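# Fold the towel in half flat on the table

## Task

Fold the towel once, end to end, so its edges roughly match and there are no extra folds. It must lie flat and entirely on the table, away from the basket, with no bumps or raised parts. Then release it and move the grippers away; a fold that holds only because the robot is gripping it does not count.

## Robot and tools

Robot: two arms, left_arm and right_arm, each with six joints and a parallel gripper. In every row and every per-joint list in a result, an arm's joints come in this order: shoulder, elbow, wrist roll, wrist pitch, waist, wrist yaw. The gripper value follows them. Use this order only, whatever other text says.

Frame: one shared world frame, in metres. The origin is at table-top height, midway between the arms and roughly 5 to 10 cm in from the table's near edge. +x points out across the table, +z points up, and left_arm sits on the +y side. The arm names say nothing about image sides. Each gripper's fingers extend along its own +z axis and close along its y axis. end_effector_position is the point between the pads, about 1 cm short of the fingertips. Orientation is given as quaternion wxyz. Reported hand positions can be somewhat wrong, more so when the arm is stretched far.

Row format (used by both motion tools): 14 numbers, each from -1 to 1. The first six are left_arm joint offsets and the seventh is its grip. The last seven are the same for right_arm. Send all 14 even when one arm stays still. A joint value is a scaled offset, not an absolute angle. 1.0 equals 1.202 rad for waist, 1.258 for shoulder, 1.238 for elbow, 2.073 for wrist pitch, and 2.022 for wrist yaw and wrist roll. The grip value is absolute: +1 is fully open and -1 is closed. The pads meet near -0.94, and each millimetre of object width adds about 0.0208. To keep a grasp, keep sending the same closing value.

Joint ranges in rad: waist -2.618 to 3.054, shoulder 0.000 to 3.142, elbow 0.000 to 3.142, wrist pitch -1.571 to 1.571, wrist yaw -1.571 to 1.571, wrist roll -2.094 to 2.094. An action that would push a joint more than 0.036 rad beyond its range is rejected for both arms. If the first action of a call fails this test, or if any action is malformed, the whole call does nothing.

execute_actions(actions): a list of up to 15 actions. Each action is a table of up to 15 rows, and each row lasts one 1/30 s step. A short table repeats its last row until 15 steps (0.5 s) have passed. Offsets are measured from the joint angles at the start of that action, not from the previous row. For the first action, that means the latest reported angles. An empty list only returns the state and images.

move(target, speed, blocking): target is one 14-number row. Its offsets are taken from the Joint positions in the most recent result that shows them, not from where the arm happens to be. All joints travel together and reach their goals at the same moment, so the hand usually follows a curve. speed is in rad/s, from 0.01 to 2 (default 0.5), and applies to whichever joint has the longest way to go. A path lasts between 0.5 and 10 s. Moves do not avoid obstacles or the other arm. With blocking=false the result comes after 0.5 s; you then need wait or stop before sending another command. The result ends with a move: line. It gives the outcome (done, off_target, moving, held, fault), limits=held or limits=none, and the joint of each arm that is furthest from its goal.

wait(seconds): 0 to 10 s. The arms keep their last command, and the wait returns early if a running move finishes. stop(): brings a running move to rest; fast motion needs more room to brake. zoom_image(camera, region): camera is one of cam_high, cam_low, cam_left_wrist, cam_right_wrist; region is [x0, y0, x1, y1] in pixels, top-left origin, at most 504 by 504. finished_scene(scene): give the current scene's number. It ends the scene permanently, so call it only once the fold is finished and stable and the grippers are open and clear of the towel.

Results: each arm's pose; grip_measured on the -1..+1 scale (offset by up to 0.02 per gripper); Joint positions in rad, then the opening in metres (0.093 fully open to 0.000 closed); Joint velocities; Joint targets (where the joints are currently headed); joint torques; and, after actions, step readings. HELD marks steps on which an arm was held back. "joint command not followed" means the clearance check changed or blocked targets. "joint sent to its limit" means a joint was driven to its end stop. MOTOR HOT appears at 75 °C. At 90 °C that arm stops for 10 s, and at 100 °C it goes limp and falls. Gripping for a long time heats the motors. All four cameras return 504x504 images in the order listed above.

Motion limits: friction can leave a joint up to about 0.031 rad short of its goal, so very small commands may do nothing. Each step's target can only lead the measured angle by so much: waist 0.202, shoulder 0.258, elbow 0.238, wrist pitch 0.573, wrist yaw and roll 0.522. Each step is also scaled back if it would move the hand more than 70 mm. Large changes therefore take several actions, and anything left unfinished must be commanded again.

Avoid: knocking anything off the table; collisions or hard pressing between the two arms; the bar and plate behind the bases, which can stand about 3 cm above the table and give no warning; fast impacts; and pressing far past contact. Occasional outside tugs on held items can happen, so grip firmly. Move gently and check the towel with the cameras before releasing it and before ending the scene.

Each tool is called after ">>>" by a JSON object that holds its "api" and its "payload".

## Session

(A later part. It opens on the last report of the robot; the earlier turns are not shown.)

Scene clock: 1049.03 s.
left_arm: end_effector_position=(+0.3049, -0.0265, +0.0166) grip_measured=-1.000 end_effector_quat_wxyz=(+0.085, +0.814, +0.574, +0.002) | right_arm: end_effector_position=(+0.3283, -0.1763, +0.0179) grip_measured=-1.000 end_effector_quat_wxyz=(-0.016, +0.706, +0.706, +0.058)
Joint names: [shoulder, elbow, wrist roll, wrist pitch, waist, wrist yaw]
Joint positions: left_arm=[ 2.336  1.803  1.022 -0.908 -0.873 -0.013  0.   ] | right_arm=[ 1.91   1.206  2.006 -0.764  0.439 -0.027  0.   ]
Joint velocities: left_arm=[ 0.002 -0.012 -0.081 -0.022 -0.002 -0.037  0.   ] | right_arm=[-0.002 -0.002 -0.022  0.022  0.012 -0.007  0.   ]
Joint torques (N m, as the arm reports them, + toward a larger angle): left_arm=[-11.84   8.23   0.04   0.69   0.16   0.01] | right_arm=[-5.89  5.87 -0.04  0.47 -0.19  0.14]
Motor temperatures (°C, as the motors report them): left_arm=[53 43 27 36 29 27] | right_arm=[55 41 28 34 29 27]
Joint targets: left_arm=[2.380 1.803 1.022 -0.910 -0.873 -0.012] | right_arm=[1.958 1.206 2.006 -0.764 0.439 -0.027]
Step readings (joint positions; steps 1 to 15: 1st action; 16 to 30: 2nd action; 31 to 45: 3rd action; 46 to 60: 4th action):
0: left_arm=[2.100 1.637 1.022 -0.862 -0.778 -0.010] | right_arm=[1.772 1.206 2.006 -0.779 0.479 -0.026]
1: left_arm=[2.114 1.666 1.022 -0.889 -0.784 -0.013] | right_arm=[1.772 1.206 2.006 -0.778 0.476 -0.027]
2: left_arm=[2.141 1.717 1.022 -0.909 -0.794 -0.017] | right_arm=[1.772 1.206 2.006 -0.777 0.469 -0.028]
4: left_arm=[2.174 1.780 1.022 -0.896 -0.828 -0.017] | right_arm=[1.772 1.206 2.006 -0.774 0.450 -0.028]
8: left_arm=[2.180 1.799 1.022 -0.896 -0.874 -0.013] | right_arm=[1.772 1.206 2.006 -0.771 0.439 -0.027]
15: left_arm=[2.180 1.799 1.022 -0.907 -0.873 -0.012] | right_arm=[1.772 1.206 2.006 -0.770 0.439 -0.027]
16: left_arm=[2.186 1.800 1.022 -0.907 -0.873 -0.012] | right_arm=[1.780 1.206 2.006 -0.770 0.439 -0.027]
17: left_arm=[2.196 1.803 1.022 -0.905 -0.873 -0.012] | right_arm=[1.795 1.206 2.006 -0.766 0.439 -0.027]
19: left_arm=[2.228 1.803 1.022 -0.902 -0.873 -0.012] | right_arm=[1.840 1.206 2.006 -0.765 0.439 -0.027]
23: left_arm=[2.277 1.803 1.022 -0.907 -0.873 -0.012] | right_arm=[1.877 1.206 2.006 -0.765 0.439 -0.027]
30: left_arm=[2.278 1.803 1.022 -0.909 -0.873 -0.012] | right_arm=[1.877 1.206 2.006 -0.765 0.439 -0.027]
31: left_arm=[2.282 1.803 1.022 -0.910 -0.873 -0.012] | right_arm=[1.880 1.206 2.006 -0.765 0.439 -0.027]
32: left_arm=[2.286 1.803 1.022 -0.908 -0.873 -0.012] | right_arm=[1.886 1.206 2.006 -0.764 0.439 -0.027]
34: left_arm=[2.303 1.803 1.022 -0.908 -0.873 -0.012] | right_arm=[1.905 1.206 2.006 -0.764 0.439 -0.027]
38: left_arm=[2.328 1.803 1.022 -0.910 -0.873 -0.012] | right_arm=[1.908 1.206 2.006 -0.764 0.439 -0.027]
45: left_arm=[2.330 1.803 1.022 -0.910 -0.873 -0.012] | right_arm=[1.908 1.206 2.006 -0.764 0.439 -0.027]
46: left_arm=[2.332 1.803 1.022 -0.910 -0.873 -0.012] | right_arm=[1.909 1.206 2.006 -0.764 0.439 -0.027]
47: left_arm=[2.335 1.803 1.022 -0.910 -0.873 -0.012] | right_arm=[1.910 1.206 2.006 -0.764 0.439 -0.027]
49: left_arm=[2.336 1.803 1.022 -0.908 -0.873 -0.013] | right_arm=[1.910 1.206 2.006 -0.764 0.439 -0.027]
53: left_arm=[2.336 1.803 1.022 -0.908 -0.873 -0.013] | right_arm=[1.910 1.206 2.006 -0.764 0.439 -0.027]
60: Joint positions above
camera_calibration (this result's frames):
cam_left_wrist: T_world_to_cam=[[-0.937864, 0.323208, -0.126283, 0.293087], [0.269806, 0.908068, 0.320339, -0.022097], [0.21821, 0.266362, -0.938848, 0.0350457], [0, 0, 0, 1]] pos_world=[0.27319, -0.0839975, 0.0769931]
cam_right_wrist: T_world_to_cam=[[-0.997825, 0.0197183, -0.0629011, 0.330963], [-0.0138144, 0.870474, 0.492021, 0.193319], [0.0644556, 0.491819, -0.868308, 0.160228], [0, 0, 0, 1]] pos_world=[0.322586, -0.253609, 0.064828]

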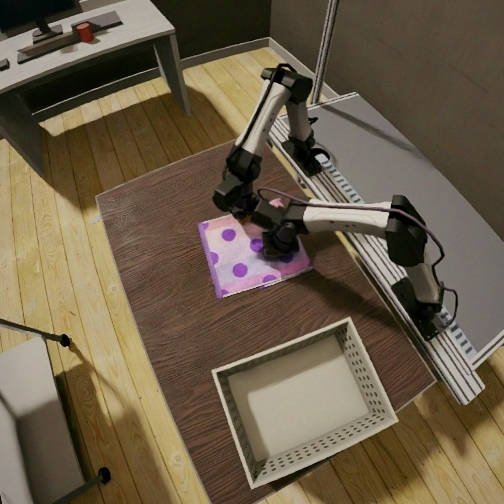

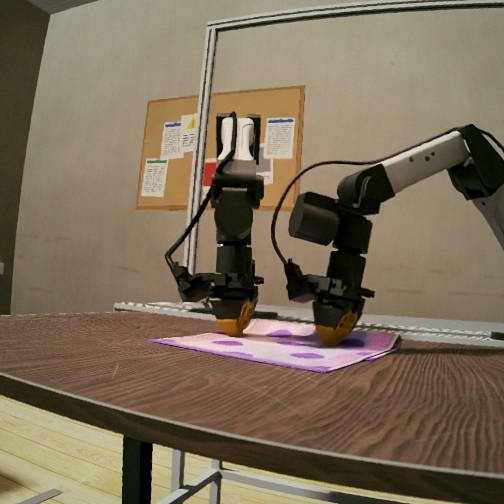

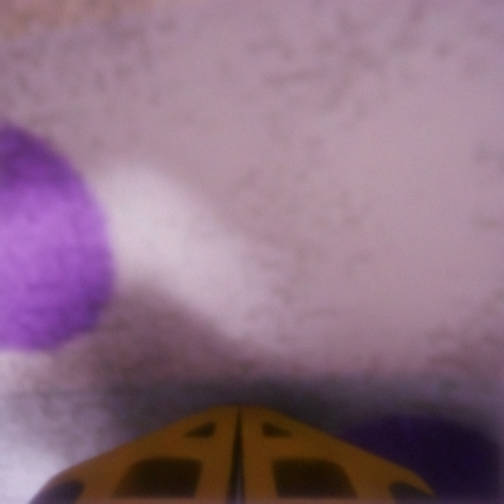

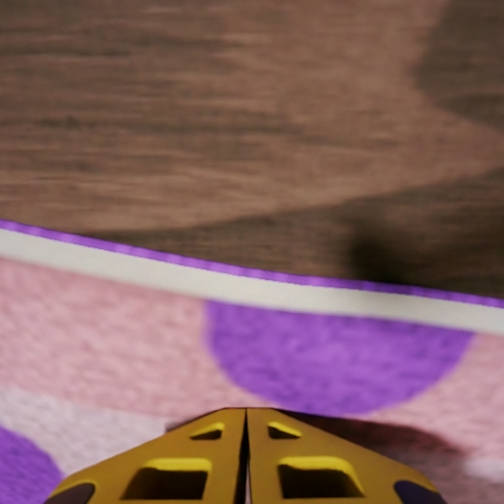

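>>> {"api": "move", "payload": {"target": [-0.195,-0.392,0,0.092,-0.087,0,-1,-0.081,-0.162,0,0.027,0.208,0,-1], "speed": 0.25}}

>>> {"api": "execute_actions", "payload": {"actions": [[[-0.12,0,0,0,0,0,-1,-0.12,0,0,0,0,0,-1]],[[-0.25,-0.15,0,0,0.1,0,-1,-0.2,-0.05,0,0,-0.1,0,-1]],[[-0.25,-0.15,0,0,0.15,0,-1,-0.2,-0.05,0,0,-0.15,0,-1]],[[-0.2,-0.1,0,0,0.1,0,-1,-0.1,0,0,0,-0.1,0,-1]]]}}

>>> {"api": "zoom_image", "payload": {"camera": "cam_high", "region": [150,150,370,350]}}

Scene clock: 1064.87 s.
left_arm: end_effector_position=(+0.2374, +0.0040, +0.0155) grip_measured=-1.000 end_effector_quat_wxyz=(+0.104, +0.837, +0.537, +0.009) | right_arm: end_effector_position=(+0.2644, -0.1291, +0.0178) grip_measured=-1.000 end_effector_quat_wxyz=(-0.007, +0.621, +0.781, +0.063)
Joint names: [shoulder, elbow, wrist roll, wrist pitch, waist, wrist yaw]
Joint positions: left_arm=[ 2.068  1.356  1.022 -0.691 -0.961 -0.03   0.   ] | right_arm=[ 1.806  1.051  2.006 -0.7    0.667  0.     0.   ]
Joint velocities: left_arm=[ 0.007 -0.007 -0.037  0.007  0.007 -0.051  0.   ] | right_arm=[ 0.002 -0.007  0.022 -0.066 -0.017 -0.022  0.   ]
Joint torques (N m, as the arm reports them, + toward a larger angle): left_arm=[-10.94   4.26   0.04   0.48  -1.11   0.17] | right_arm=[-8.86  2.36 -0.04  0.43  1.91 -0.18]
Motor temperatures (°C, as the motors report them): left_arm=[54 42 27 35 29 27] | right_arm=[53 40 28 33 29 27]
Joint targets: left_arm=[2.091 1.318 1.022 -0.717 -0.977 -0.013] | right_arm=[1.808 1.006 2.006 -0.708 0.689 -0.027]
move: off_target (left_arm, right_arm); limits=none; left_arm: farthest joint: the elbow, 0.038 radians from its target (0.486 radians at the start); right_arm: farthest joint: the elbow, 0.045 radians from its target (0.200 radians at the start)
camera_calibration (this result's frames):
cam_left_wrist: T_world_to_cam=[[-0.901511, 0.398123, -0.169634, 0.211572], [0.333195, 0.888693, 0.314969, -0.0461575], [0.276149, 0.227427, -0.933819, 0.0269199], [0, 0, 0, 1]] pos_world=[0.19868, -0.049334, 0.0755663]
cam_right_wrist: T_world_to_cam=[[-0.974582, -0.203042, -0.094674, 0.231971], [-0.223404, 0.849235, 0.478425, 0.204317], [-0.0167399, 0.487415, -0.87301, 0.162011], [0, 0, 0, 1]] pos_world=[0.274432, -0.20538, 0.0656486]

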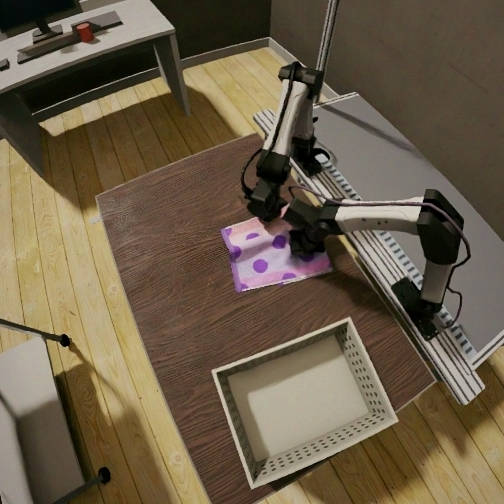

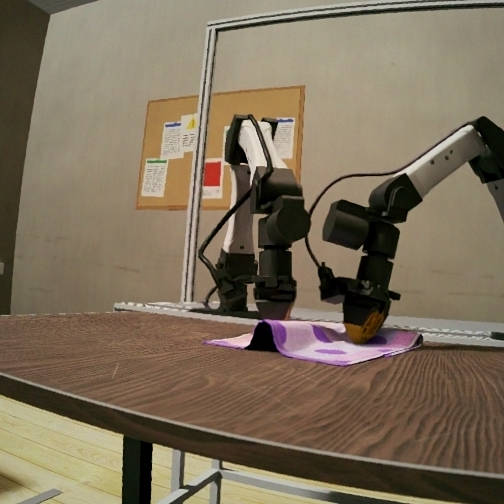

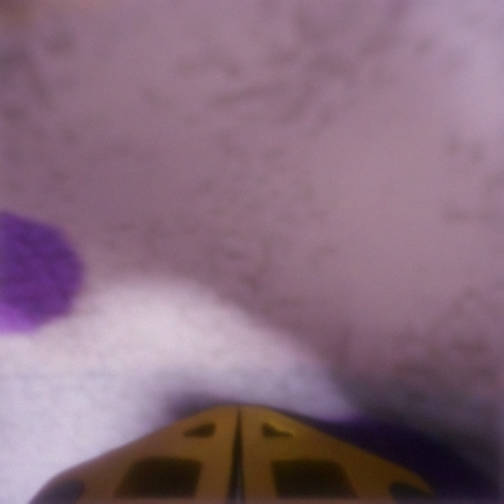

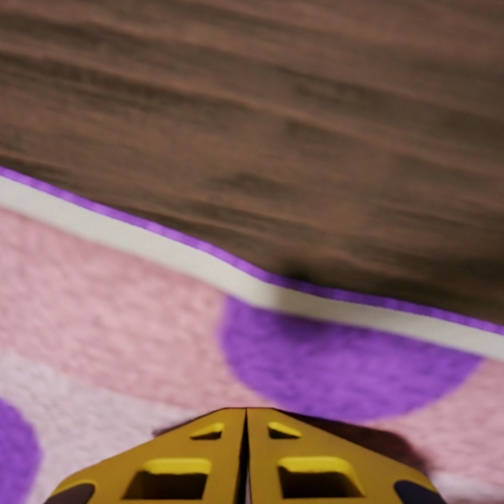

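Scene clock: 1066.87 s.
left_arm: end_effector_position=(+0.2610, +0.2060, +0.2292) grip_measured=-1.000 end_effector_quat_wxyz=(+0.403, +0.630, +0.656, +0.106) | right_arm: end_effector_position=(+0.3028, -0.2686, +0.2140) grip_measured=-1.000 end_effector_quat_wxyz=(+0.151, +0.721, +0.581, +0.346)
Joint names: [shoulder, elbow, wrist roll, wrist pitch, waist, wrist yaw]
Joint positions: left_arm=[ 0.968  0.913  1.022 -0.687 -0.524 -0.049  0.   ] | right_arm=[ 1.014  0.937  2.006 -0.706  0.246  0.013  0.   ]
Joint velocities: left_arm=[-0.002  0.017  0.051 -0.022  0.007 -0.066  0.   ] | right_arm=[-0.012  0.012  0.022 -0.007 -0.012  0.022  0.   ]
Joint torques (N m, as the arm reports them, + toward a larger angle): left_arm=[-1.24  7.78  0.    2.    0.43  0.03] | right_arm=[-3.56  7.71 -0.07  1.6  -0.76  0.12]
Motor temperatures (°C, as the motors report them): left_arm=[54 42 27 35 29 27] | right_arm=[53 40 28 33 29 27]
Joint targets: left_arm=[0.982 0.894 1.022 -0.688 -0.521 -0.045] | right_arm=[1.009 0.940 2.006 -0.703 0.240 0.011]
Step readings (joint positions; steps 1 to 15: 1st action; 16 to 30: 2nd action; 31 to 45: 3rd action; 46 to 60: 4th action):
0: left_arm=[2.068 1.356 1.022 -0.691 -0.961 -0.030] | right_arm=[1.806 1.051 2.006 -0.700 0.667 0.000]
1: left_arm=[2.053 1.354 1.022 -0.687 -0.961 -0.031] | right_arm=[1.791 1.049 2.006 -0.697 0.667 0.002]
2: left_arm=[2.028 1.348 1.022 -0.696 -0.961 -0.031] | right_arm=[1.763 1.045 2.006 -0.702 0.667 0.002]
4: left_arm=[1.963 1.346 1.022 -0.703 -0.961 -0.031] | right_arm=[1.698 1.045 2.006 -0.703 0.667 0.002]
8: left_arm=[1.893 1.359 1.022 -0.691 -0.961 -0.031] | right_arm=[1.655 1.045 2.006 -0.703 0.667 0.002]
15: left_arm=[1.898 1.359 1.022 -0.689 -0.961 -0.031] | right_arm=[1.655 1.045 2.006 -0.703 0.667 0.002]
16: left_arm=[1.872 1.329 1.022 -0.664 -0.953 -0.028] | right_arm=[1.631 1.033 2.006 -0.693 0.655 -0.005]
17: left_arm=[1.816 1.272 1.022 -0.657 -0.935 -0.025] | right_arm=[1.577 1.007 2.006 -0.694 0.628 -0.009]
19: left_arm=[1.680 1.195 1.022 -0.696 -0.876 -0.027] | right_arm=[1.463 0.991 2.006 -0.709 0.565 -0.002]
23: left_arm=[1.552 1.186 1.022 -0.691 -0.829 -0.037] | right_arm=[1.393 0.991 2.006 -0.702 0.543 0.006]
30: left_arm=[1.566 1.186 1.022 -0.688 -0.831 -0.037] | right_arm=[1.394 0.991 2.006 -0.703 0.543 0.006]
31: left_arm=[1.541 1.159 1.022 -0.666 -0.817 -0.029] | right_arm=[1.372 0.980 2.006 -0.695 0.524 -0.005]
32: left_arm=[1.486 1.108 1.022 -0.655 -0.783 -0.024] | right_arm=[1.320 0.957 2.006 -0.694 0.479 -0.011]
34: left_arm=[1.346 1.030 1.022 -0.685 -0.688 -0.032] | right_arm=[1.205 0.940 2.006 -0.707 0.386 0.002]
38: left_arm=[1.228 1.018 1.022 -0.689 -0.641 -0.045] | right_arm=[1.135 0.940 2.006 -0.701 0.360 0.011]
45: left_arm=[1.234 1.018 1.022 -0.688 -0.641 -0.045] | right_arm=[1.135 0.940 2.006 -0.703 0.360 0.011]
46: left_arm=[1.207 0.997 1.022 -0.669 -0.628 -0.038] | right_arm=[1.124 0.939 2.006 -0.703 0.346 0.003]
47: left_arm=[1.147 0.955 1.022 -0.664 -0.596 -0.036] | right_arm=[1.101 0.937 2.006 -0.706 0.312 0.001]
49: left_arm=[1.026 0.914 1.022 -0.694 -0.536 -0.046] | right_arm=[1.046 0.937 2.006 -0.706 0.258 0.010]
53: left_arm=[0.965 0.913 1.022 -0.686 -0.524 -0.049] | right_arm=[1.014 0.937 2.006 -0.706 0.246 0.013]
60: Joint positions above
camera_calibration (this result's frames):
cam_left_wrist: T_world_to_cam=[[-0.750468, -0.184621, -0.634597, 0.375827], [-0.165142, 0.982115, -0.0904276, -0.0970412], [0.639942, 0.0369359, -0.767535, 0.0801563], [0, 0, 0, 1]] pos_world=[0.214725, 0.161731, 0.291246]
cam_right_wrist: T_world_to_cam=[[-0.728666, 0.29537, -0.617902, 0.431026], [-0.180803, 0.787248, 0.589534, 0.184198], [0.660572, 0.541292, -0.520238, 0.135819], [0, 0, 0, 1]] pos_world=[0.25766, -0.345839, 0.228399]

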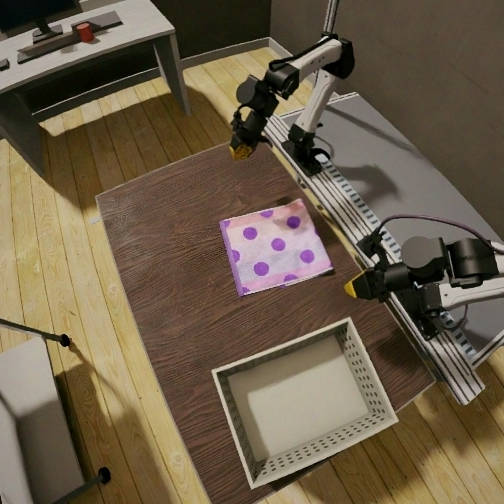

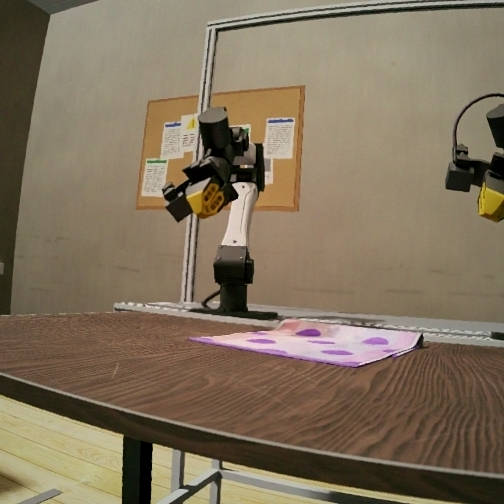

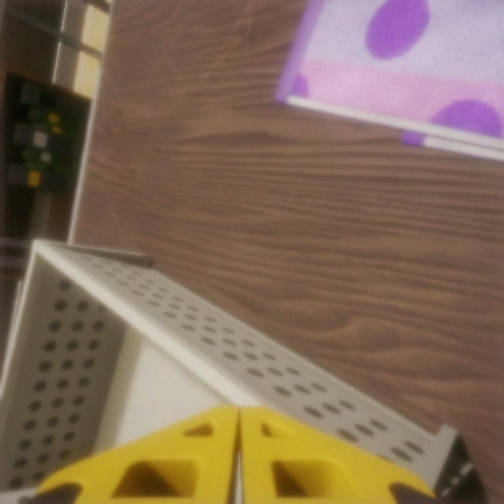

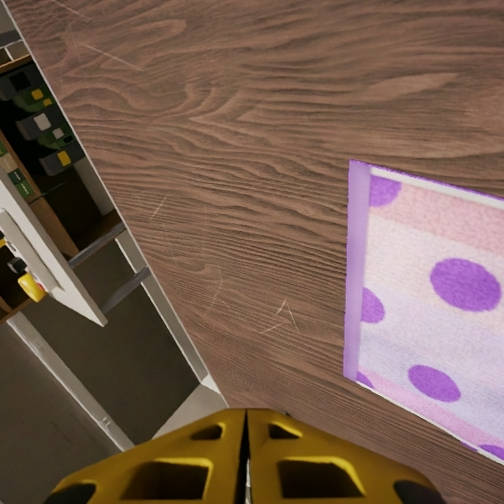

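Region (150, 150, 370, 350) of cam_high's 504x504 image, scaled by 2.291, with more detail than that image has; it fills the top 458 rows of this view, and the rest is white.

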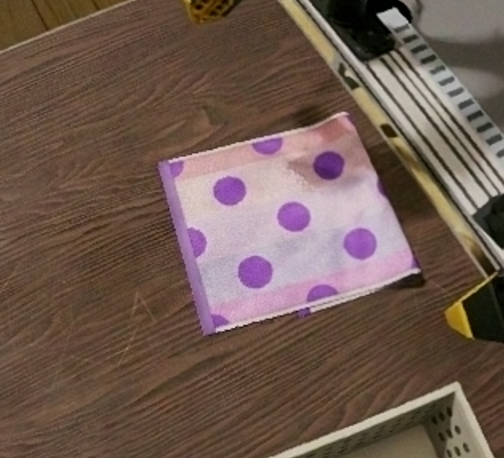

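>>> {"api": "move", "payload": {"target": [0,0,0,0,0,0,-1,0.99,0.872,0.04,-0.143,0.24,0,1], "speed": 0.9}}

Scene clock: 1099.60 s.
left_arm: end_effector_position=(+0.2610, +0.2060, +0.2292) grip_measured=-1.000 end_effector_quat_wxyz=(+0.403, +0.630, +0.656, +0.106) | right_arm: end_effector_position=(+0.4547, -0.0809, +0.0865) grip_measured=+0.984 end_effector_quat_wxyz=(+0.027, +0.698, +0.700, +0.151)
Joint names: [shoulder, elbow, wrist roll, wrist pitch, waist, wrist yaw]
Joint positions: left_arm=[ 0.968  0.913  1.022 -0.687 -0.524 -0.049  0.   ] | right_arm=[ 2.264  1.988  2.079 -0.986  0.522  0.014  0.092]
Joint velocities: left_arm=[-0.007  0.002  0.037  0.007 -0.012  0.022  0.   ] | right_arm=[-0.007  0.017  0.037 -0.095  0.012 -0.11  -0.   ]
Joint torques (N m, as the arm reports them, + toward a larger angle): left_arm=[-2.54  9.72  0.01  2.    0.19 -0.01] | right_arm=[-14.75   8.93   0.02   0.67   1.02   0.16]
Motor temperatures (°C, as the motors report them): left_arm=[46 42 27 39 29 27] | right_arm=[50 41 28 35 29 27]
Joint targets: left_arm=[0.968 0.913 1.022 -0.687 -0.524 -0.049] | right_arm=[2.260 2.016 2.087 -1.002 0.535 0.013]
move: off_target (right_arm); limits=none; left_arm: farthest joint: the waist, 0.000 radians from its target (0.000 radians at the start); right_arm: farthest joint: the elbow, 0.029 radians from its target (1.080 radians at the start)
camera_calibration (this result's frames):
cam_left_wrist: T_world_to_cam=[[-0.750468, -0.184621, -0.634597, 0.375827], [-0.165142, 0.982115, -0.0904276, -0.0970412], [0.639942, 0.0369359, -0.767535, 0.0801563], [0, 0, 0, 1]] pos_world=[0.214725, 0.161731, 0.291246]
cam_right_wrist: T_world_to_cam=[[-0.967137, 0.0367498, -0.251587, 0.463286], [-0.109251, 0.833431, 0.541717, 0.114405], [0.229588, 0.551401, -0.802026, 0.0887008], [0, 0, 0, 1]] pos_world=[0.440195, -0.161284, 0.125722]

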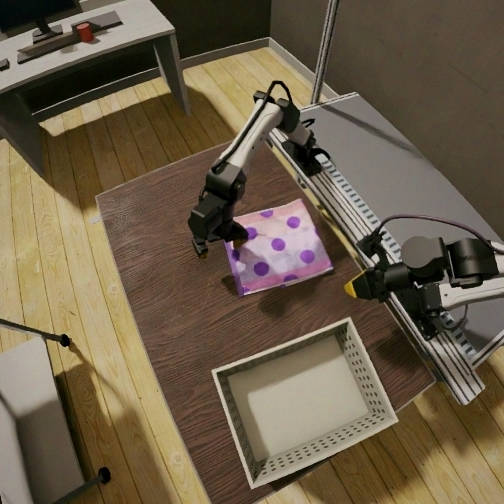

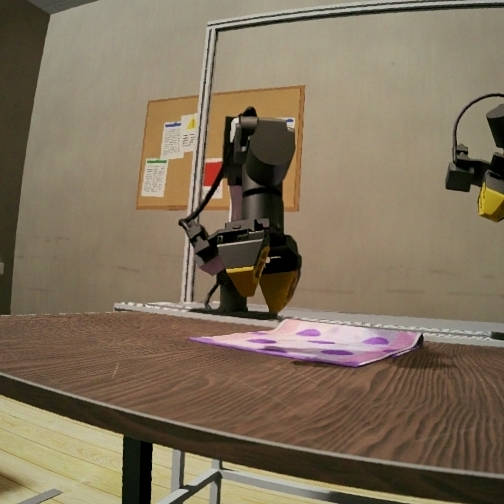

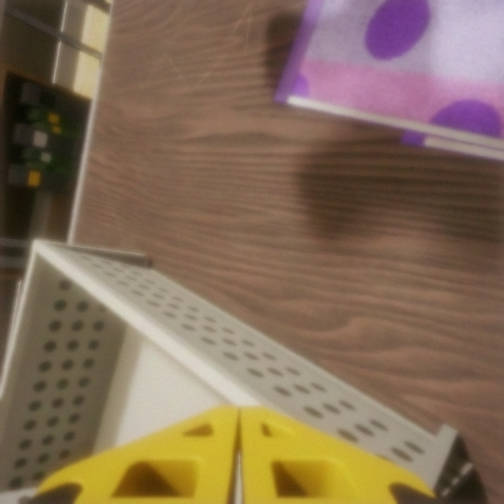

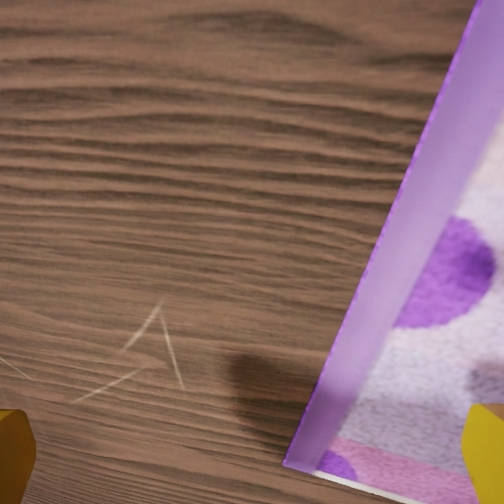

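>>> {"api": "execute_actions", "payload": {"actions": [[[0,0,0,0,0,0,-1,0.08,0.02,0,0,0,0,1]],[[0,0,0,0,0,0,-1,0.05,0,0,0,0,0,1]],[[0,0,0,0,0,0,-1,0.04,0,0,0,0,0,1]]]}}

Scene clock: 1119.17 s.
left_arm: end_effector_position=(+0.2610, +0.2060, +0.2292) grip_measured=-1.000 end_effector_quat_wxyz=(+0.403, +0.630, +0.656, +0.106) | right_arm: end_effector_position=(+0.4507, -0.0798, +0.0272) grip_measured=+0.984 end_effector_quat_wxyz=(+0.010, +0.702, +0.705, +0.100)
Joint names: [shoulder, elbow, wrist roll, wrist pitch, waist, wrist yaw]
Joint positions: left_arm=[ 0.968  0.913  1.022 -0.687 -0.524 -0.049  0.   ] | right_arm=[ 2.398  2.008  2.08  -0.982  0.521  0.009  0.092]
Joint velocities: left_arm=[-0.007 -0.007 -0.081 -0.037  0.002 -0.037  0.   ] | right_arm=[-0.002 -0.002  0.007 -0.007 -0.002  0.022  0.   ]
Joint torques (N m, as the arm reports them, + toward a larger angle): left_arm=[-2.53  9.72  0.01  2.    0.2  -0.02] | right_arm=[-10.58   6.59  -0.05   0.64  -0.19   0.17]
Motor temperatures (°C, as the motors report them): left_arm=[44 43 27 40 29 27] | right_arm=[57 42 28 34 29 27]
Joint targets: left_arm=[0.968 0.913 1.022 -0.687 -0.524 -0.049] | right_arm=[2.448 2.008 2.080 -0.982 0.521 0.009]
Step readings (joint positions; steps 1 to 15: 1st action; 16 to 30: 2nd action; 31 to 45: 3rd action):
0: left_arm=[0.968 0.913 1.022 -0.687 -0.524 -0.049] | right_arm=[2.264 1.988 2.080 -0.986 0.522 0.014]
1: left_arm=[0.968 0.913 1.022 -0.687 -0.524 -0.049] | right_arm=[2.273 1.991 2.080 -0.988 0.522 0.014]
2: left_arm=[0.968 0.913 1.022 -0.687 -0.524 -0.049] | right_arm=[2.286 2.000 2.080 -0.986 0.522 0.014]
4: left_arm=[0.968 0.913 1.022 -0.687 -0.524 -0.049] | right_arm=[2.321 2.003 2.080 -0.982 0.522 0.014]
8: left_arm=[0.968 0.913 1.022 -0.687 -0.524 -0.049] | right_arm=[2.374 2.003 2.080 -0.982 0.522 0.014]
15: left_arm=[0.968 0.913 1.022 -0.687 -0.524 -0.049] | right_arm=[2.378 2.003 2.080 -0.982 0.522 0.014]
16: left_arm=[0.968 0.913 1.022 -0.687 -0.524 -0.049] | right_arm=[2.382 2.003 2.080 -0.982 0.522 0.014]
17: left_arm=[0.968 0.913 1.022 -0.687 -0.524 -0.049] | right_arm=[2.387 2.003 2.080 -0.981 0.522 0.014]
19: left_arm=[0.968 0.913 1.022 -0.687 -0.524 -0.049] | right_arm=[2.398 2.006 2.080 -0.982 0.522 0.010]
23: left_arm=[0.968 0.913 1.022 -0.687 -0.524 -0.049] | right_arm=[2.398 2.008 2.080 -0.982 0.521 0.009]
30: left_arm=[0.968 0.913 1.022 -0.687 -0.524 -0.049] | right_arm=[2.398 2.008 2.080 -0.982 0.521 0.009]
31: left_arm=[0.968 0.913 1.022 -0.687 -0.524 -0.049] | right_arm=[2.398 2.008 2.080 -0.982 0.521 0.009]
32: left_arm=[0.968 0.913 1.022 -0.687 -0.524 -0.049] | right_arm=[2.398 2.008 2.080 -0.982 0.521 0.009]
34: left_arm=[0.968 0.913 1.022 -0.687 -0.524 -0.049] | right_arm=[2.398 2.008 2.080 -0.982 0.521 0.009]
38: left_arm=[0.968 0.913 1.022 -0.687 -0.524 -0.049] | right_arm=[2.398 2.008 2.080 -0.982 0.521 0.009]
45: Joint positions above
camera_calibration (this result's frames):
cam_left_wrist: T_world_to_cam=[[-0.750468, -0.184621, -0.634597, 0.375827], [-0.165142, 0.982115, -0.0904276, -0.0970412], [0.639942, 0.0369359, -0.767535, 0.0801563], [0, 0, 0, 1]] pos_world=[0.214725, 0.161731, 0.291246]
cam_right_wrist: T_world_to_cam=[[-0.987229, 0.0221163, -0.157764, 0.449774], [-0.0618851, 0.859298, 0.507717, 0.126748], [0.146795, 0.510996, -0.846956, 0.0767182], [0, 0, 0, 1]] pos_world=[0.440613, -0.158064, 0.0715828]

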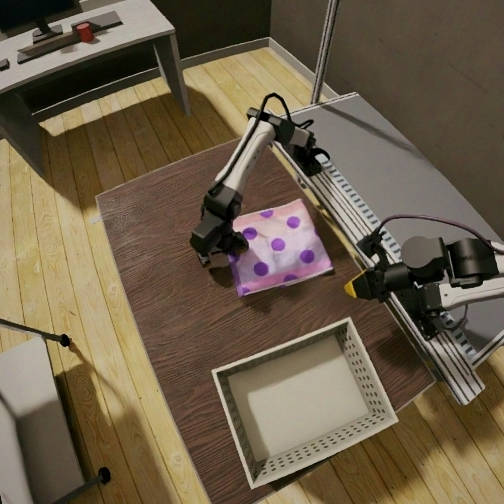

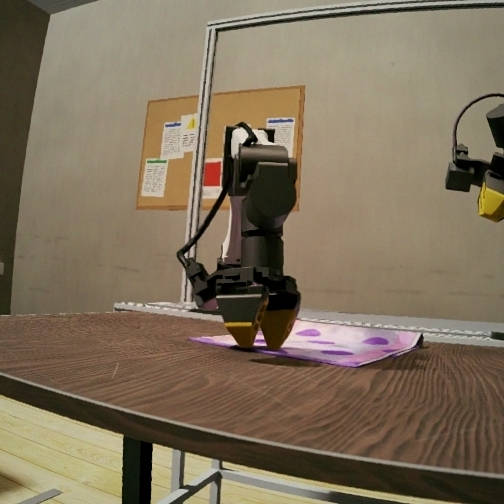

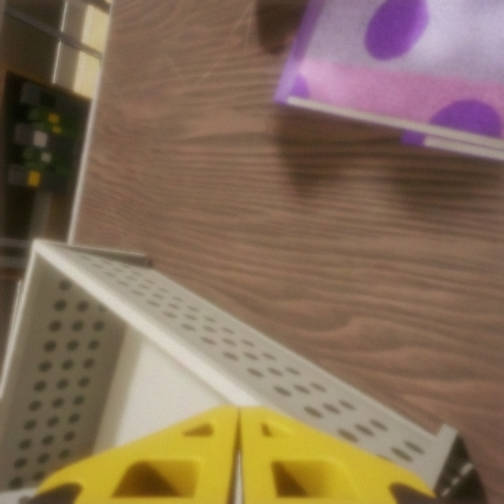

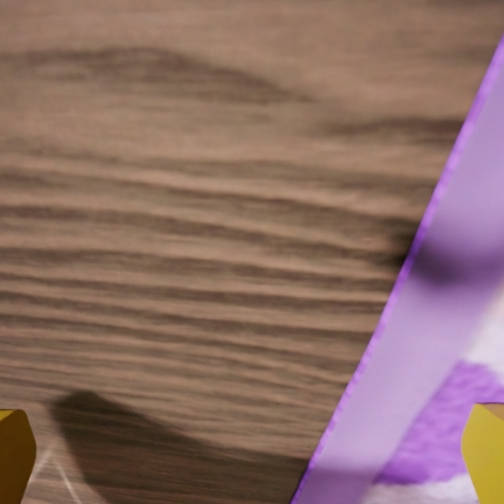

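>>> {"api": "execute_actions", "payload": {"actions": [[[0,0,0,0,0,0,-1,-0.13,-0.05,0,0,0,0,1]],[[0,0,0,0,0,0,-1,-0.02,-0.11,0,0.04,-0.01,0,1]],[[0,0,0,0,0,0,-1,0.06,0,0,0,0,0,1]],[[0,0,0,0,0,0,-1,0.04,0,0,0,0,0,1]],[[0,0,0,0,0,0,-1,0.04,0,0,0,0,0,1]]]}}

Scene clock: 1132.57 s.
left_arm: end_effector_position=(+0.2610, +0.2060, +0.2292) grip_measured=-1.000 end_effector_quat_wxyz=(+0.403, +0.630, +0.656, +0.106) | right_arm: end_effector_position=(+0.4283, -0.0961, +0.0254) grip_measured=+0.984 end_effector_quat_wxyz=(+0.005, +0.705, +0.703, +0.090)
Joint names: [shoulder, elbow, wrist roll, wrist pitch, waist, wrist yaw]
Joint positions: left_arm=[ 0.968  0.913  1.022 -0.687 -0.524 -0.049  0.   ] | right_arm=[ 2.297  1.828  2.08  -0.923  0.513  0.005  0.092]
Joint velocities: left_arm=[ 0.002  0.017 -0.022 -0.022 -0.002  0.007  0.   ] | right_arm=[-0.022 -0.002 -0.022  0.022  0.007 -0.051 -0.001]
Joint torques (N m, as the arm reports them, + toward a larger angle): left_arm=[-2.53  9.7   0.01  2.    0.18 -0.02] | right_arm=[-9.73  6.47 -0.05  0.61 -0.2   0.17]
Motor temperatures (°C, as the motors report them): left_arm=[43 43 27 40 29 27] | right_arm=[58 42 28 33 29 27]
Joint targets: left_arm=[0.968 0.913 1.022 -0.687 -0.524 -0.049] | right_arm=[2.347 1.828 2.080 -0.923 0.513 0.005]
Step readings (joint positions; steps 1 to 15: 1st action; 16 to 30: 2nd action; 31 to 45: 3rd action; 46 to 60: 4th action; 61 to 75: 5th action):
0: left_arm=[0.968 0.913 1.022 -0.687 -0.524 -0.049] | right_arm=[2.398 2.008 2.080 -0.982 0.521 0.009]
1: left_arm=[0.968 0.913 1.022 -0.687 -0.524 -0.049] | right_arm=[2.380 1.998 2.080 -0.976 0.521 0.009]
2: left_arm=[0.968 0.913 1.022 -0.687 -0.524 -0.049] | right_arm=[2.354 1.973 2.080 -0.978 0.521 0.009]
4: left_arm=[0.968 0.913 1.022 -0.687 -0.524 -0.049] | right_arm=[2.299 1.954 2.080 -0.989 0.521 0.009]
8: left_arm=[0.968 0.913 1.022 -0.687 -0.524 -0.049] | right_arm=[2.231 1.954 2.080 -0.987 0.521 0.009]
15: left_arm=[0.968 0.913 1.022 -0.687 -0.524 -0.049] | right_arm=[2.230 1.954 2.080 -0.987 0.521 0.009]
16: left_arm=[0.968 0.913 1.022 -0.687 -0.524 -0.049] | right_arm=[2.225 1.935 2.080 -0.970 0.521 0.009]
17: left_arm=[0.968 0.913 1.022 -0.687 -0.524 -0.049] | right_arm=[2.215 1.903 2.080 -0.950 0.520 0.009]
19: left_arm=[0.968 0.913 1.022 -0.687 -0.524 -0.049] | right_arm=[2.212 1.859 2.080 -0.943 0.517 0.009]
23: left_arm=[0.968 0.913 1.022 -0.687 -0.524 -0.049] | right_arm=[2.213 1.828 2.080 -0.942 0.513 0.009]
30: left_arm=[0.968 0.913 1.022 -0.687 -0.524 -0.049] | right_arm=[2.213 1.828 2.080 -0.927 0.513 0.009]
31: left_arm=[0.968 0.913 1.022 -0.687 -0.524 -0.049] | right_arm=[2.218 1.828 2.080 -0.927 0.513 0.009]
32: left_arm=[0.968 0.913 1.022 -0.687 -0.524 -0.049] | right_arm=[2.226 1.828 2.080 -0.924 0.513 0.009]
34: left_arm=[0.968 0.913 1.022 -0.687 -0.524 -0.049] | right_arm=[2.253 1.828 2.080 -0.924 0.513 0.009]
38: left_arm=[0.968 0.913 1.022 -0.687 -0.524 -0.049] | right_arm=[2.292 1.828 2.080 -0.924 0.513 0.007]
45: left_arm=[0.968 0.913 1.022 -0.687 -0.524 -0.049] | right_arm=[2.291 1.828 2.080 -0.924 0.513 0.007]
46: left_arm=[0.968 0.913 1.022 -0.687 -0.524 -0.049] | right_arm=[2.294 1.828 2.080 -0.924 0.513 0.007]
47: left_arm=[0.968 0.913 1.022 -0.687 -0.524 -0.049] | right_arm=[2.296 1.828 2.080 -0.923 0.513 0.006]
49: left_arm=[0.968 0.913 1.022 -0.687 -0.524 -0.049] | right_arm=[2.297 1.828 2.080 -0.923 0.513 0.005]
53: left_arm=[0.968 0.913 1.022 -0.687 -0.524 -0.049] | right_arm=[2.297 1.828 2.080 -0.923 0.513 0.005]
60: left_arm=[0.968 0.913 1.022 -0.687 -0.524 -0.049] | right_arm=[2.297 1.828 2.080 -0.923 0.513 0.005]
61: left_arm=[0.968 0.913 1.022 -0.687 -0.524 -0.049] | right_arm=[2.297 1.828 2.080 -0.923 0.513 0.005]
62: left_arm=[0.968 0.913 1.022 -0.687 -0.524 -0.049] | right_arm=[2.297 1.828 2.080 -0.923 0.513 0.005]
64: left_arm=[0.968 0.913 1.022 -0.687 -0.524 -0.049] | right_arm=[2.297 1.828 2.080 -0.923 0.513 0.005]
68: left_arm=[0.968 0.913 1.022 -0.687 -0.524 -0.049] | right_arm=[2.297 1.828 2.080 -0.923 0.513 0.005]
75: Joint positions above
camera_calibration (this result's frames):
cam_left_wrist: T_world_to_cam=[[-0.750468, -0.184621, -0.634597, 0.375827], [-0.165142, 0.982115, -0.0904276, -0.0970412], [0.639942, 0.0369359, -0.767535, 0.0801563], [0, 0, 0, 1]] pos_world=[0.214725, 0.161731, 0.291246]
cam_right_wrist: T_world_to_cam=[[-0.990014, 0.027422, -0.138278, 0.428935], [-0.046376, 0.862945, 0.503165, 0.134165], [0.133124, 0.504554, -0.853056, 0.0922576], [0, 0, 0, 1]] pos_world=[0.418592, -0.174088, 0.0705058]

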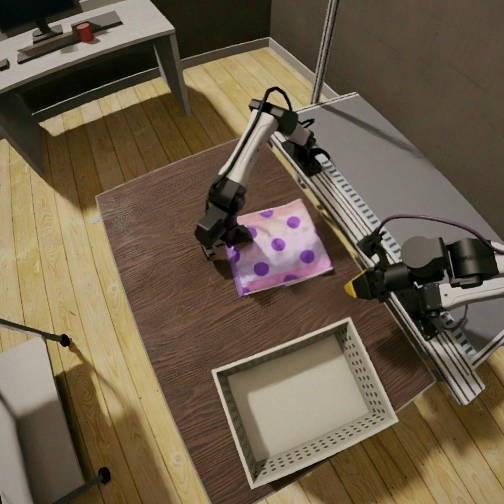

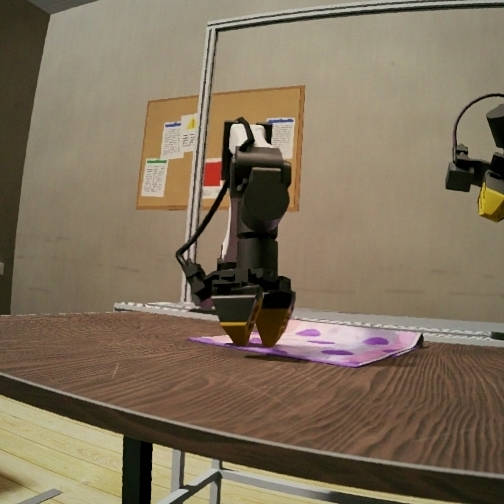

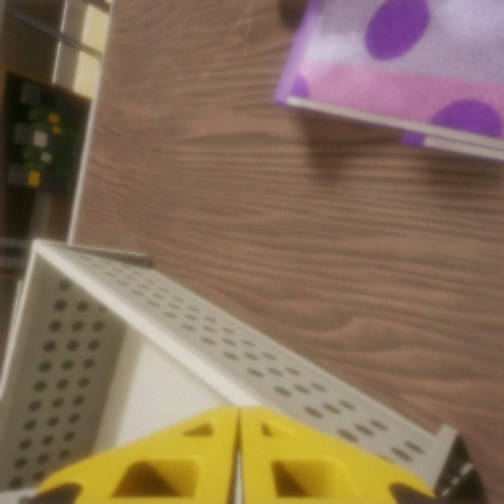

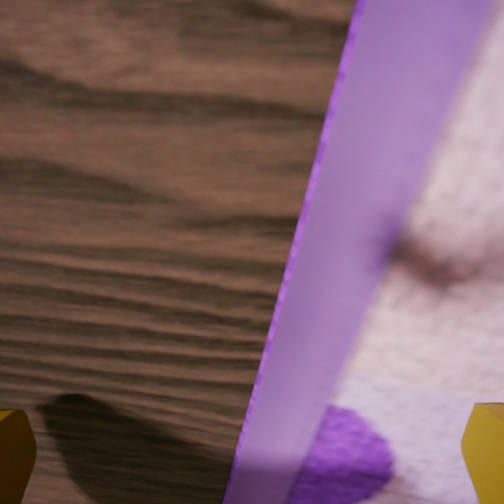

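Centred. Close and lift.

>>> {"api": "execute_actions", "payload": {"actions": [[[0,0,0,0,0,0,-1,0.04,0,0,0,0,0,0]],[[0,0,0,0,0,0,-1,0.03,0,0,0,0,0,-1]],[[0,0,0,0,0,0,-1,0.03,0,0,0,0,0,-1]],[[0,0,0,0,0,0,-1,-0.1,0,0,0,0,0,-1]],[[0,0,0,0,0,0,-1,-0.15,-0.05,0,0,0,0,-1]],[[0,0,0,0,0,0,-1,-0.15,-0.1,0,0,0,0,-1]]]}}

Scene clock: 1144.57 s.
left_arm: end_effector_position=(+0.2610, +0.2060, +0.2292) grip_measured=-1.000 end_effector_quat_wxyz=(+0.403, +0.630, +0.656, +0.106) | right_arm: end_effector_position=(+0.3887, -0.1209, +0.1906) grip_measured=-1.000 end_effector_quat_wxyz=(+0.030, +0.689, +0.687, +0.230)
Joint names: [shoulder, elbow, wrist roll, wrist pitch, waist, wrist yaw]
Joint positions: left_arm=[ 0.968  0.913  1.022 -0.687 -0.524 -0.049  0.   ] | right_arm=[ 1.789  1.651  2.08  -0.967  0.513 -0.025  0.   ]
Joint velocities: left_arm=[-0.022  0.002  0.007 -0.037 -0.007  0.037  0.   ] | right_arm=[ 0.002  0.002 -0.007  0.037 -0.007 -0.037  0.   ]
Joint torques (N m, as the arm reports them, + toward a larger angle): left_arm=[-2.53  9.71  0.01  2.01  0.17 -0.01] | right_arm=[-10.01   6.18  -0.06   1.19  -0.18   0.14]
Motor temperatures (°C, as the motors report them): left_arm=[42 44 27 40 29 27] | right_arm=[58 41 28 33 29 27]
Joint targets: left_arm=[0.968 0.913 1.022 -0.687 -0.524 -0.049] | right_arm=[1.792 1.639 2.080 -0.959 0.513 -0.025]
Step readings (joint positions; steps 1 to 15: 1st action; 16 to 30: 2nd action; 31 to 45: 3rd action; 46 to 60: 4th action; 61 to 75: 5th action; 76 to 90: 6th action):
0: left_arm=[0.968 0.913 1.022 -0.687 -0.524 -0.049] | right_arm=[2.297 1.828 2.080 -0.923 0.513 0.005]
1: left_arm=[0.968 0.913 1.022 -0.687 -0.524 -0.049] | right_arm=[2.297 1.828 2.080 -0.924 0.513 0.004]
2: left_arm=[0.968 0.913 1.022 -0.687 -0.524 -0.049] | right_arm=[2.298 1.828 2.080 -0.928 0.513 0.000]
4: left_arm=[0.968 0.913 1.022 -0.687 -0.524 -0.049] | right_arm=[2.302 1.828 2.080 -0.939 0.513 -0.010]
8: left_arm=[0.968 0.913 1.022 -0.687 -0.524 -0.049] | right_arm=[2.302 1.828 2.080 -0.944 0.513 -0.015]
15: left_arm=[0.968 0.913 1.022 -0.687 -0.524 -0.049] | right_arm=[2.302 1.828 2.080 -0.944 0.513 -0.015]
16: left_arm=[0.968 0.913 1.022 -0.687 -0.524 -0.049] | right_arm=[2.302 1.828 2.080 -0.946 0.513 -0.018]
17: left_arm=[0.968 0.913 1.022 -0.687 -0.524 -0.049] | right_arm=[2.302 1.828 2.080 -0.948 0.513 -0.020]
19: left_arm=[0.968 0.913 1.022 -0.687 -0.524 -0.049] | right_arm=[2.305 1.828 2.080 -0.950 0.513 -0.023]
23: left_arm=[0.968 0.913 1.022 -0.687 -0.524 -0.049] | right_arm=[2.305 1.828 2.080 -0.950 0.513 -0.023]
30: left_arm=[0.968 0.913 1.022 -0.687 -0.524 -0.049] | right_arm=[2.305 1.828 2.080 -0.950 0.513 -0.023]
31: left_arm=[0.968 0.913 1.022 -0.687 -0.524 -0.049] | right_arm=[2.305 1.828 2.080 -0.950 0.513 -0.024]
32: left_arm=[0.968 0.913 1.022 -0.687 -0.524 -0.049] | right_arm=[2.305 1.828 2.080 -0.950 0.513 -0.024]
34: left_arm=[0.968 0.913 1.022 -0.687 -0.524 -0.049] | right_arm=[2.305 1.828 2.080 -0.950 0.513 -0.025]
38: left_arm=[0.968 0.913 1.022 -0.687 -0.524 -0.049] | right_arm=[2.305 1.828 2.080 -0.950 0.513 -0.025]
45: left_arm=[0.968 0.913 1.022 -0.687 -0.524 -0.049] | right_arm=[2.305 1.828 2.080 -0.950 0.513 -0.025]
46: left_arm=[0.968 0.913 1.022 -0.687 -0.524 -0.049] | right_arm=[2.294 1.827 2.080 -0.949 0.513 -0.025]
47: left_arm=[0.968 0.913 1.022 -0.687 -0.524 -0.049] | right_arm=[2.279 1.822 2.080 -0.952 0.513 -0.025]
49: left_arm=[0.968 0.913 1.022 -0.687 -0.524 -0.049] | right_arm=[2.237 1.822 2.080 -0.954 0.513 -0.025]
53: left_arm=[0.968 0.913 1.022 -0.687 -0.524 -0.049] | right_arm=[2.178 1.822 2.080 -0.954 0.513 -0.025]
60: left_arm=[0.968 0.913 1.022 -0.687 -0.524 -0.049] | right_arm=[2.177 1.822 2.080 -0.954 0.513 -0.025]
61: left_arm=[0.968 0.913 1.022 -0.687 -0.524 -0.049] | right_arm=[2.160 1.809 2.080 -0.946 0.513 -0.025]
62: left_arm=[0.968 0.913 1.022 -0.687 -0.524 -0.049] | right_arm=[2.130 1.782 2.080 -0.947 0.513 -0.025]
64: left_arm=[0.968 0.913 1.022 -0.687 -0.524 -0.049] | right_arm=[2.062 1.762 2.080 -0.963 0.513 -0.025]
68: left_arm=[0.968 0.913 1.022 -0.687 -0.524 -0.049] | right_arm=[1.979 1.762 2.080 -0.959 0.513 -0.025]
75: left_arm=[0.968 0.913 1.022 -0.687 -0.524 -0.049] | right_arm=[1.981 1.762 2.080 -0.959 0.513 -0.025]
76: left_arm=[0.968 0.913 1.022 -0.687 -0.524 -0.049] | right_arm=[1.961 1.740 2.080 -0.944 0.513 -0.025]
77: left_arm=[0.968 0.913 1.022 -0.687 -0.524 -0.049] | right_arm=[1.925 1.697 2.080 -0.940 0.513 -0.025]
79: left_arm=[0.968 0.913 1.022 -0.687 -0.524 -0.049] | right_arm=[1.854 1.653 2.080 -0.965 0.513 -0.025]
83: left_arm=[0.968 0.913 1.022 -0.687 -0.524 -0.049] | right_arm=[1.790 1.651 2.080 -0.967 0.513 -0.025]
90: Joint positions above
camera_calibration (this result's frames):
cam_left_wrist: T_world_to_cam=[[-0.750468, -0.184621, -0.634597, 0.375827], [-0.165142, 0.982115, -0.0904276, -0.0970412], [0.639942, 0.0369359, -0.767535, 0.0801563], [0, 0, 0, 1]] pos_world=[0.214725, 0.161731, 0.291246]
cam_right_wrist: T_world_to_cam=[[-0.930583, 0.0717776, -0.358975, 0.437574], [-0.176852, 0.770427, 0.612507, 0.0891745], [0.320528, 0.633474, -0.704253, 0.165371], [0, 0, 0, 1]] pos_world=[0.369963, -0.204868, 0.218921]

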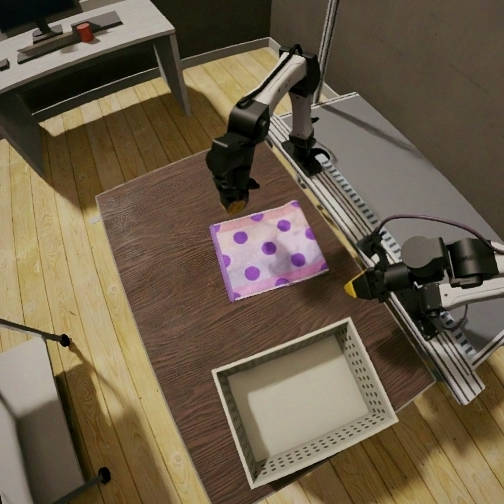

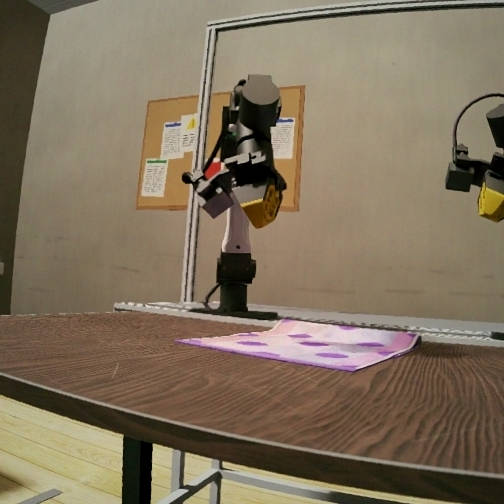

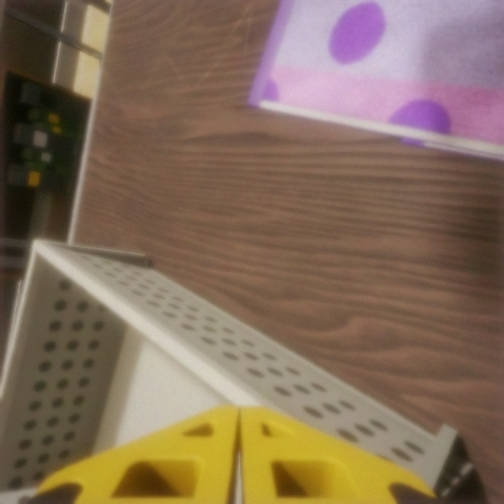

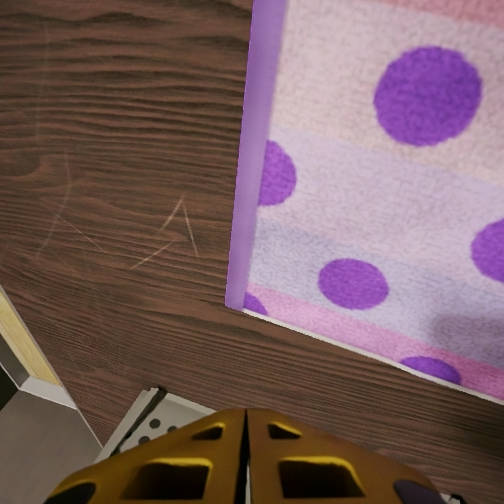

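>>> {"api": "move", "payload": {"target": [0.979,0.88,-0.738,-0.1,-0.092,0.024,1,0.144,-0.103,-0.801,0.079,-0.177,0.012,1], "speed": 0.9}}

Scene clock: 1179.67 s.
left_arm: end_effector_position=(+0.4354, +0.0282, +0.1496) grip_measured=+0.983 end_effector_quat_wxyz=(+0.213, +0.082, +0.963, -0.143) | right_arm: end_effector_position=(+0.4331, -0.2008, +0.0890) grip_measured=+0.984 end_effector_quat_wxyz=(+0.136, +0.085, +0.984, +0.080)
Joint names: [shoulder, elbow, wrist roll, wrist pitch, waist, wrist yaw]
Joint positions: left_arm=[ 2.188  1.99  -0.463 -0.888 -0.621 -0.01   0.092] | right_arm=[ 1.962  1.543  0.469 -0.826  0.305 -0.004  0.092]
Joint velocities: left_arm=[ 0.007 -0.007 -0.007  0.022  0.012 -0.007  0.001] | right_arm=[-0.017  0.007  0.066  0.007 -0.007 -0.022 -0.   ]
Joint torques (N m, as the arm reports them, + toward a larger angle): left_arm=[-14.81  10.49  -0.01   1.39  -0.84   0.03] | right_arm=[-11.07   5.5   -0.12   1.19  -0.61   0.18]
Motor temperatures (°C, as the motors report them): left_arm=[41 44 27 41 29 27] | right_arm=[57 40 28 34 29 27]
Joint targets: left_arm=[2.199 2.003 -0.470 -0.895 -0.634 -0.001] | right_arm=[1.970 1.524 0.460 -0.803 0.301 -0.000]
move: off_target (right_arm); limits=none; left_arm: farthest joint: the waist, 0.013 radians from its target (0.111 radians at the start); right_arm: farthest joint: the wrist pitch, 0.023 radians from its target (0.163 radians at the start)
camera_calibration (this result's frames):
cam_left_wrist: T_world_to_cam=[[-0.218929, -0.941869, 0.254859, 0.0802751], [-0.975538, 0.216609, -0.037497, 0.465646], [-0.0198875, -0.256833, -0.966251, 0.239318], [0, 0, 0, 1]] pos_world=[0.476589, 0.0362103, 0.228243]
cam_right_wrist: T_world_to_cam=[[-0.159624, -0.968609, -0.190569, -0.10965], [-0.980201, 0.132604, 0.147042, 0.482133], [-0.117156, 0.210267, -0.970599, 0.258449], [0, 0, 0, 1]] pos_world=[0.485364, -0.224484, 0.159061]

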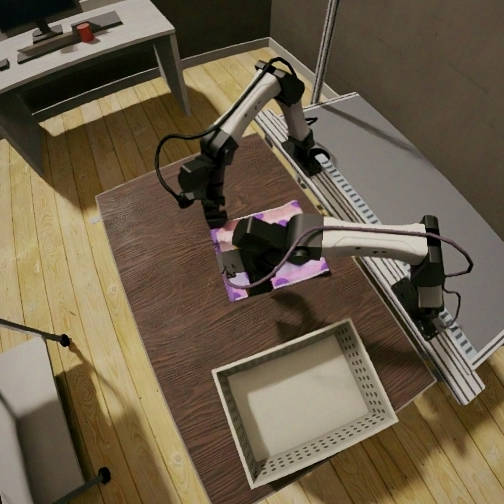

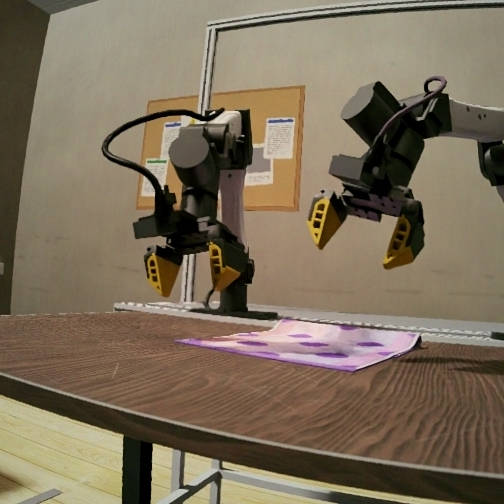

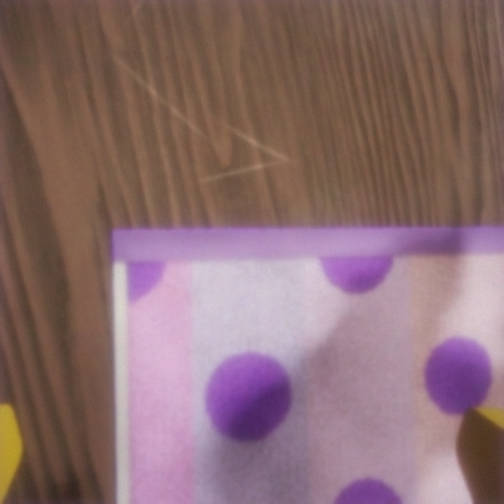

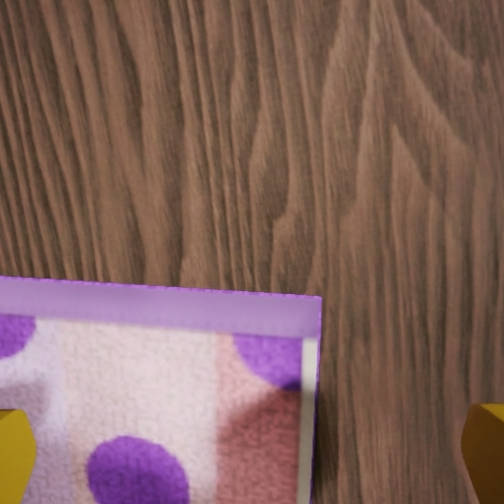

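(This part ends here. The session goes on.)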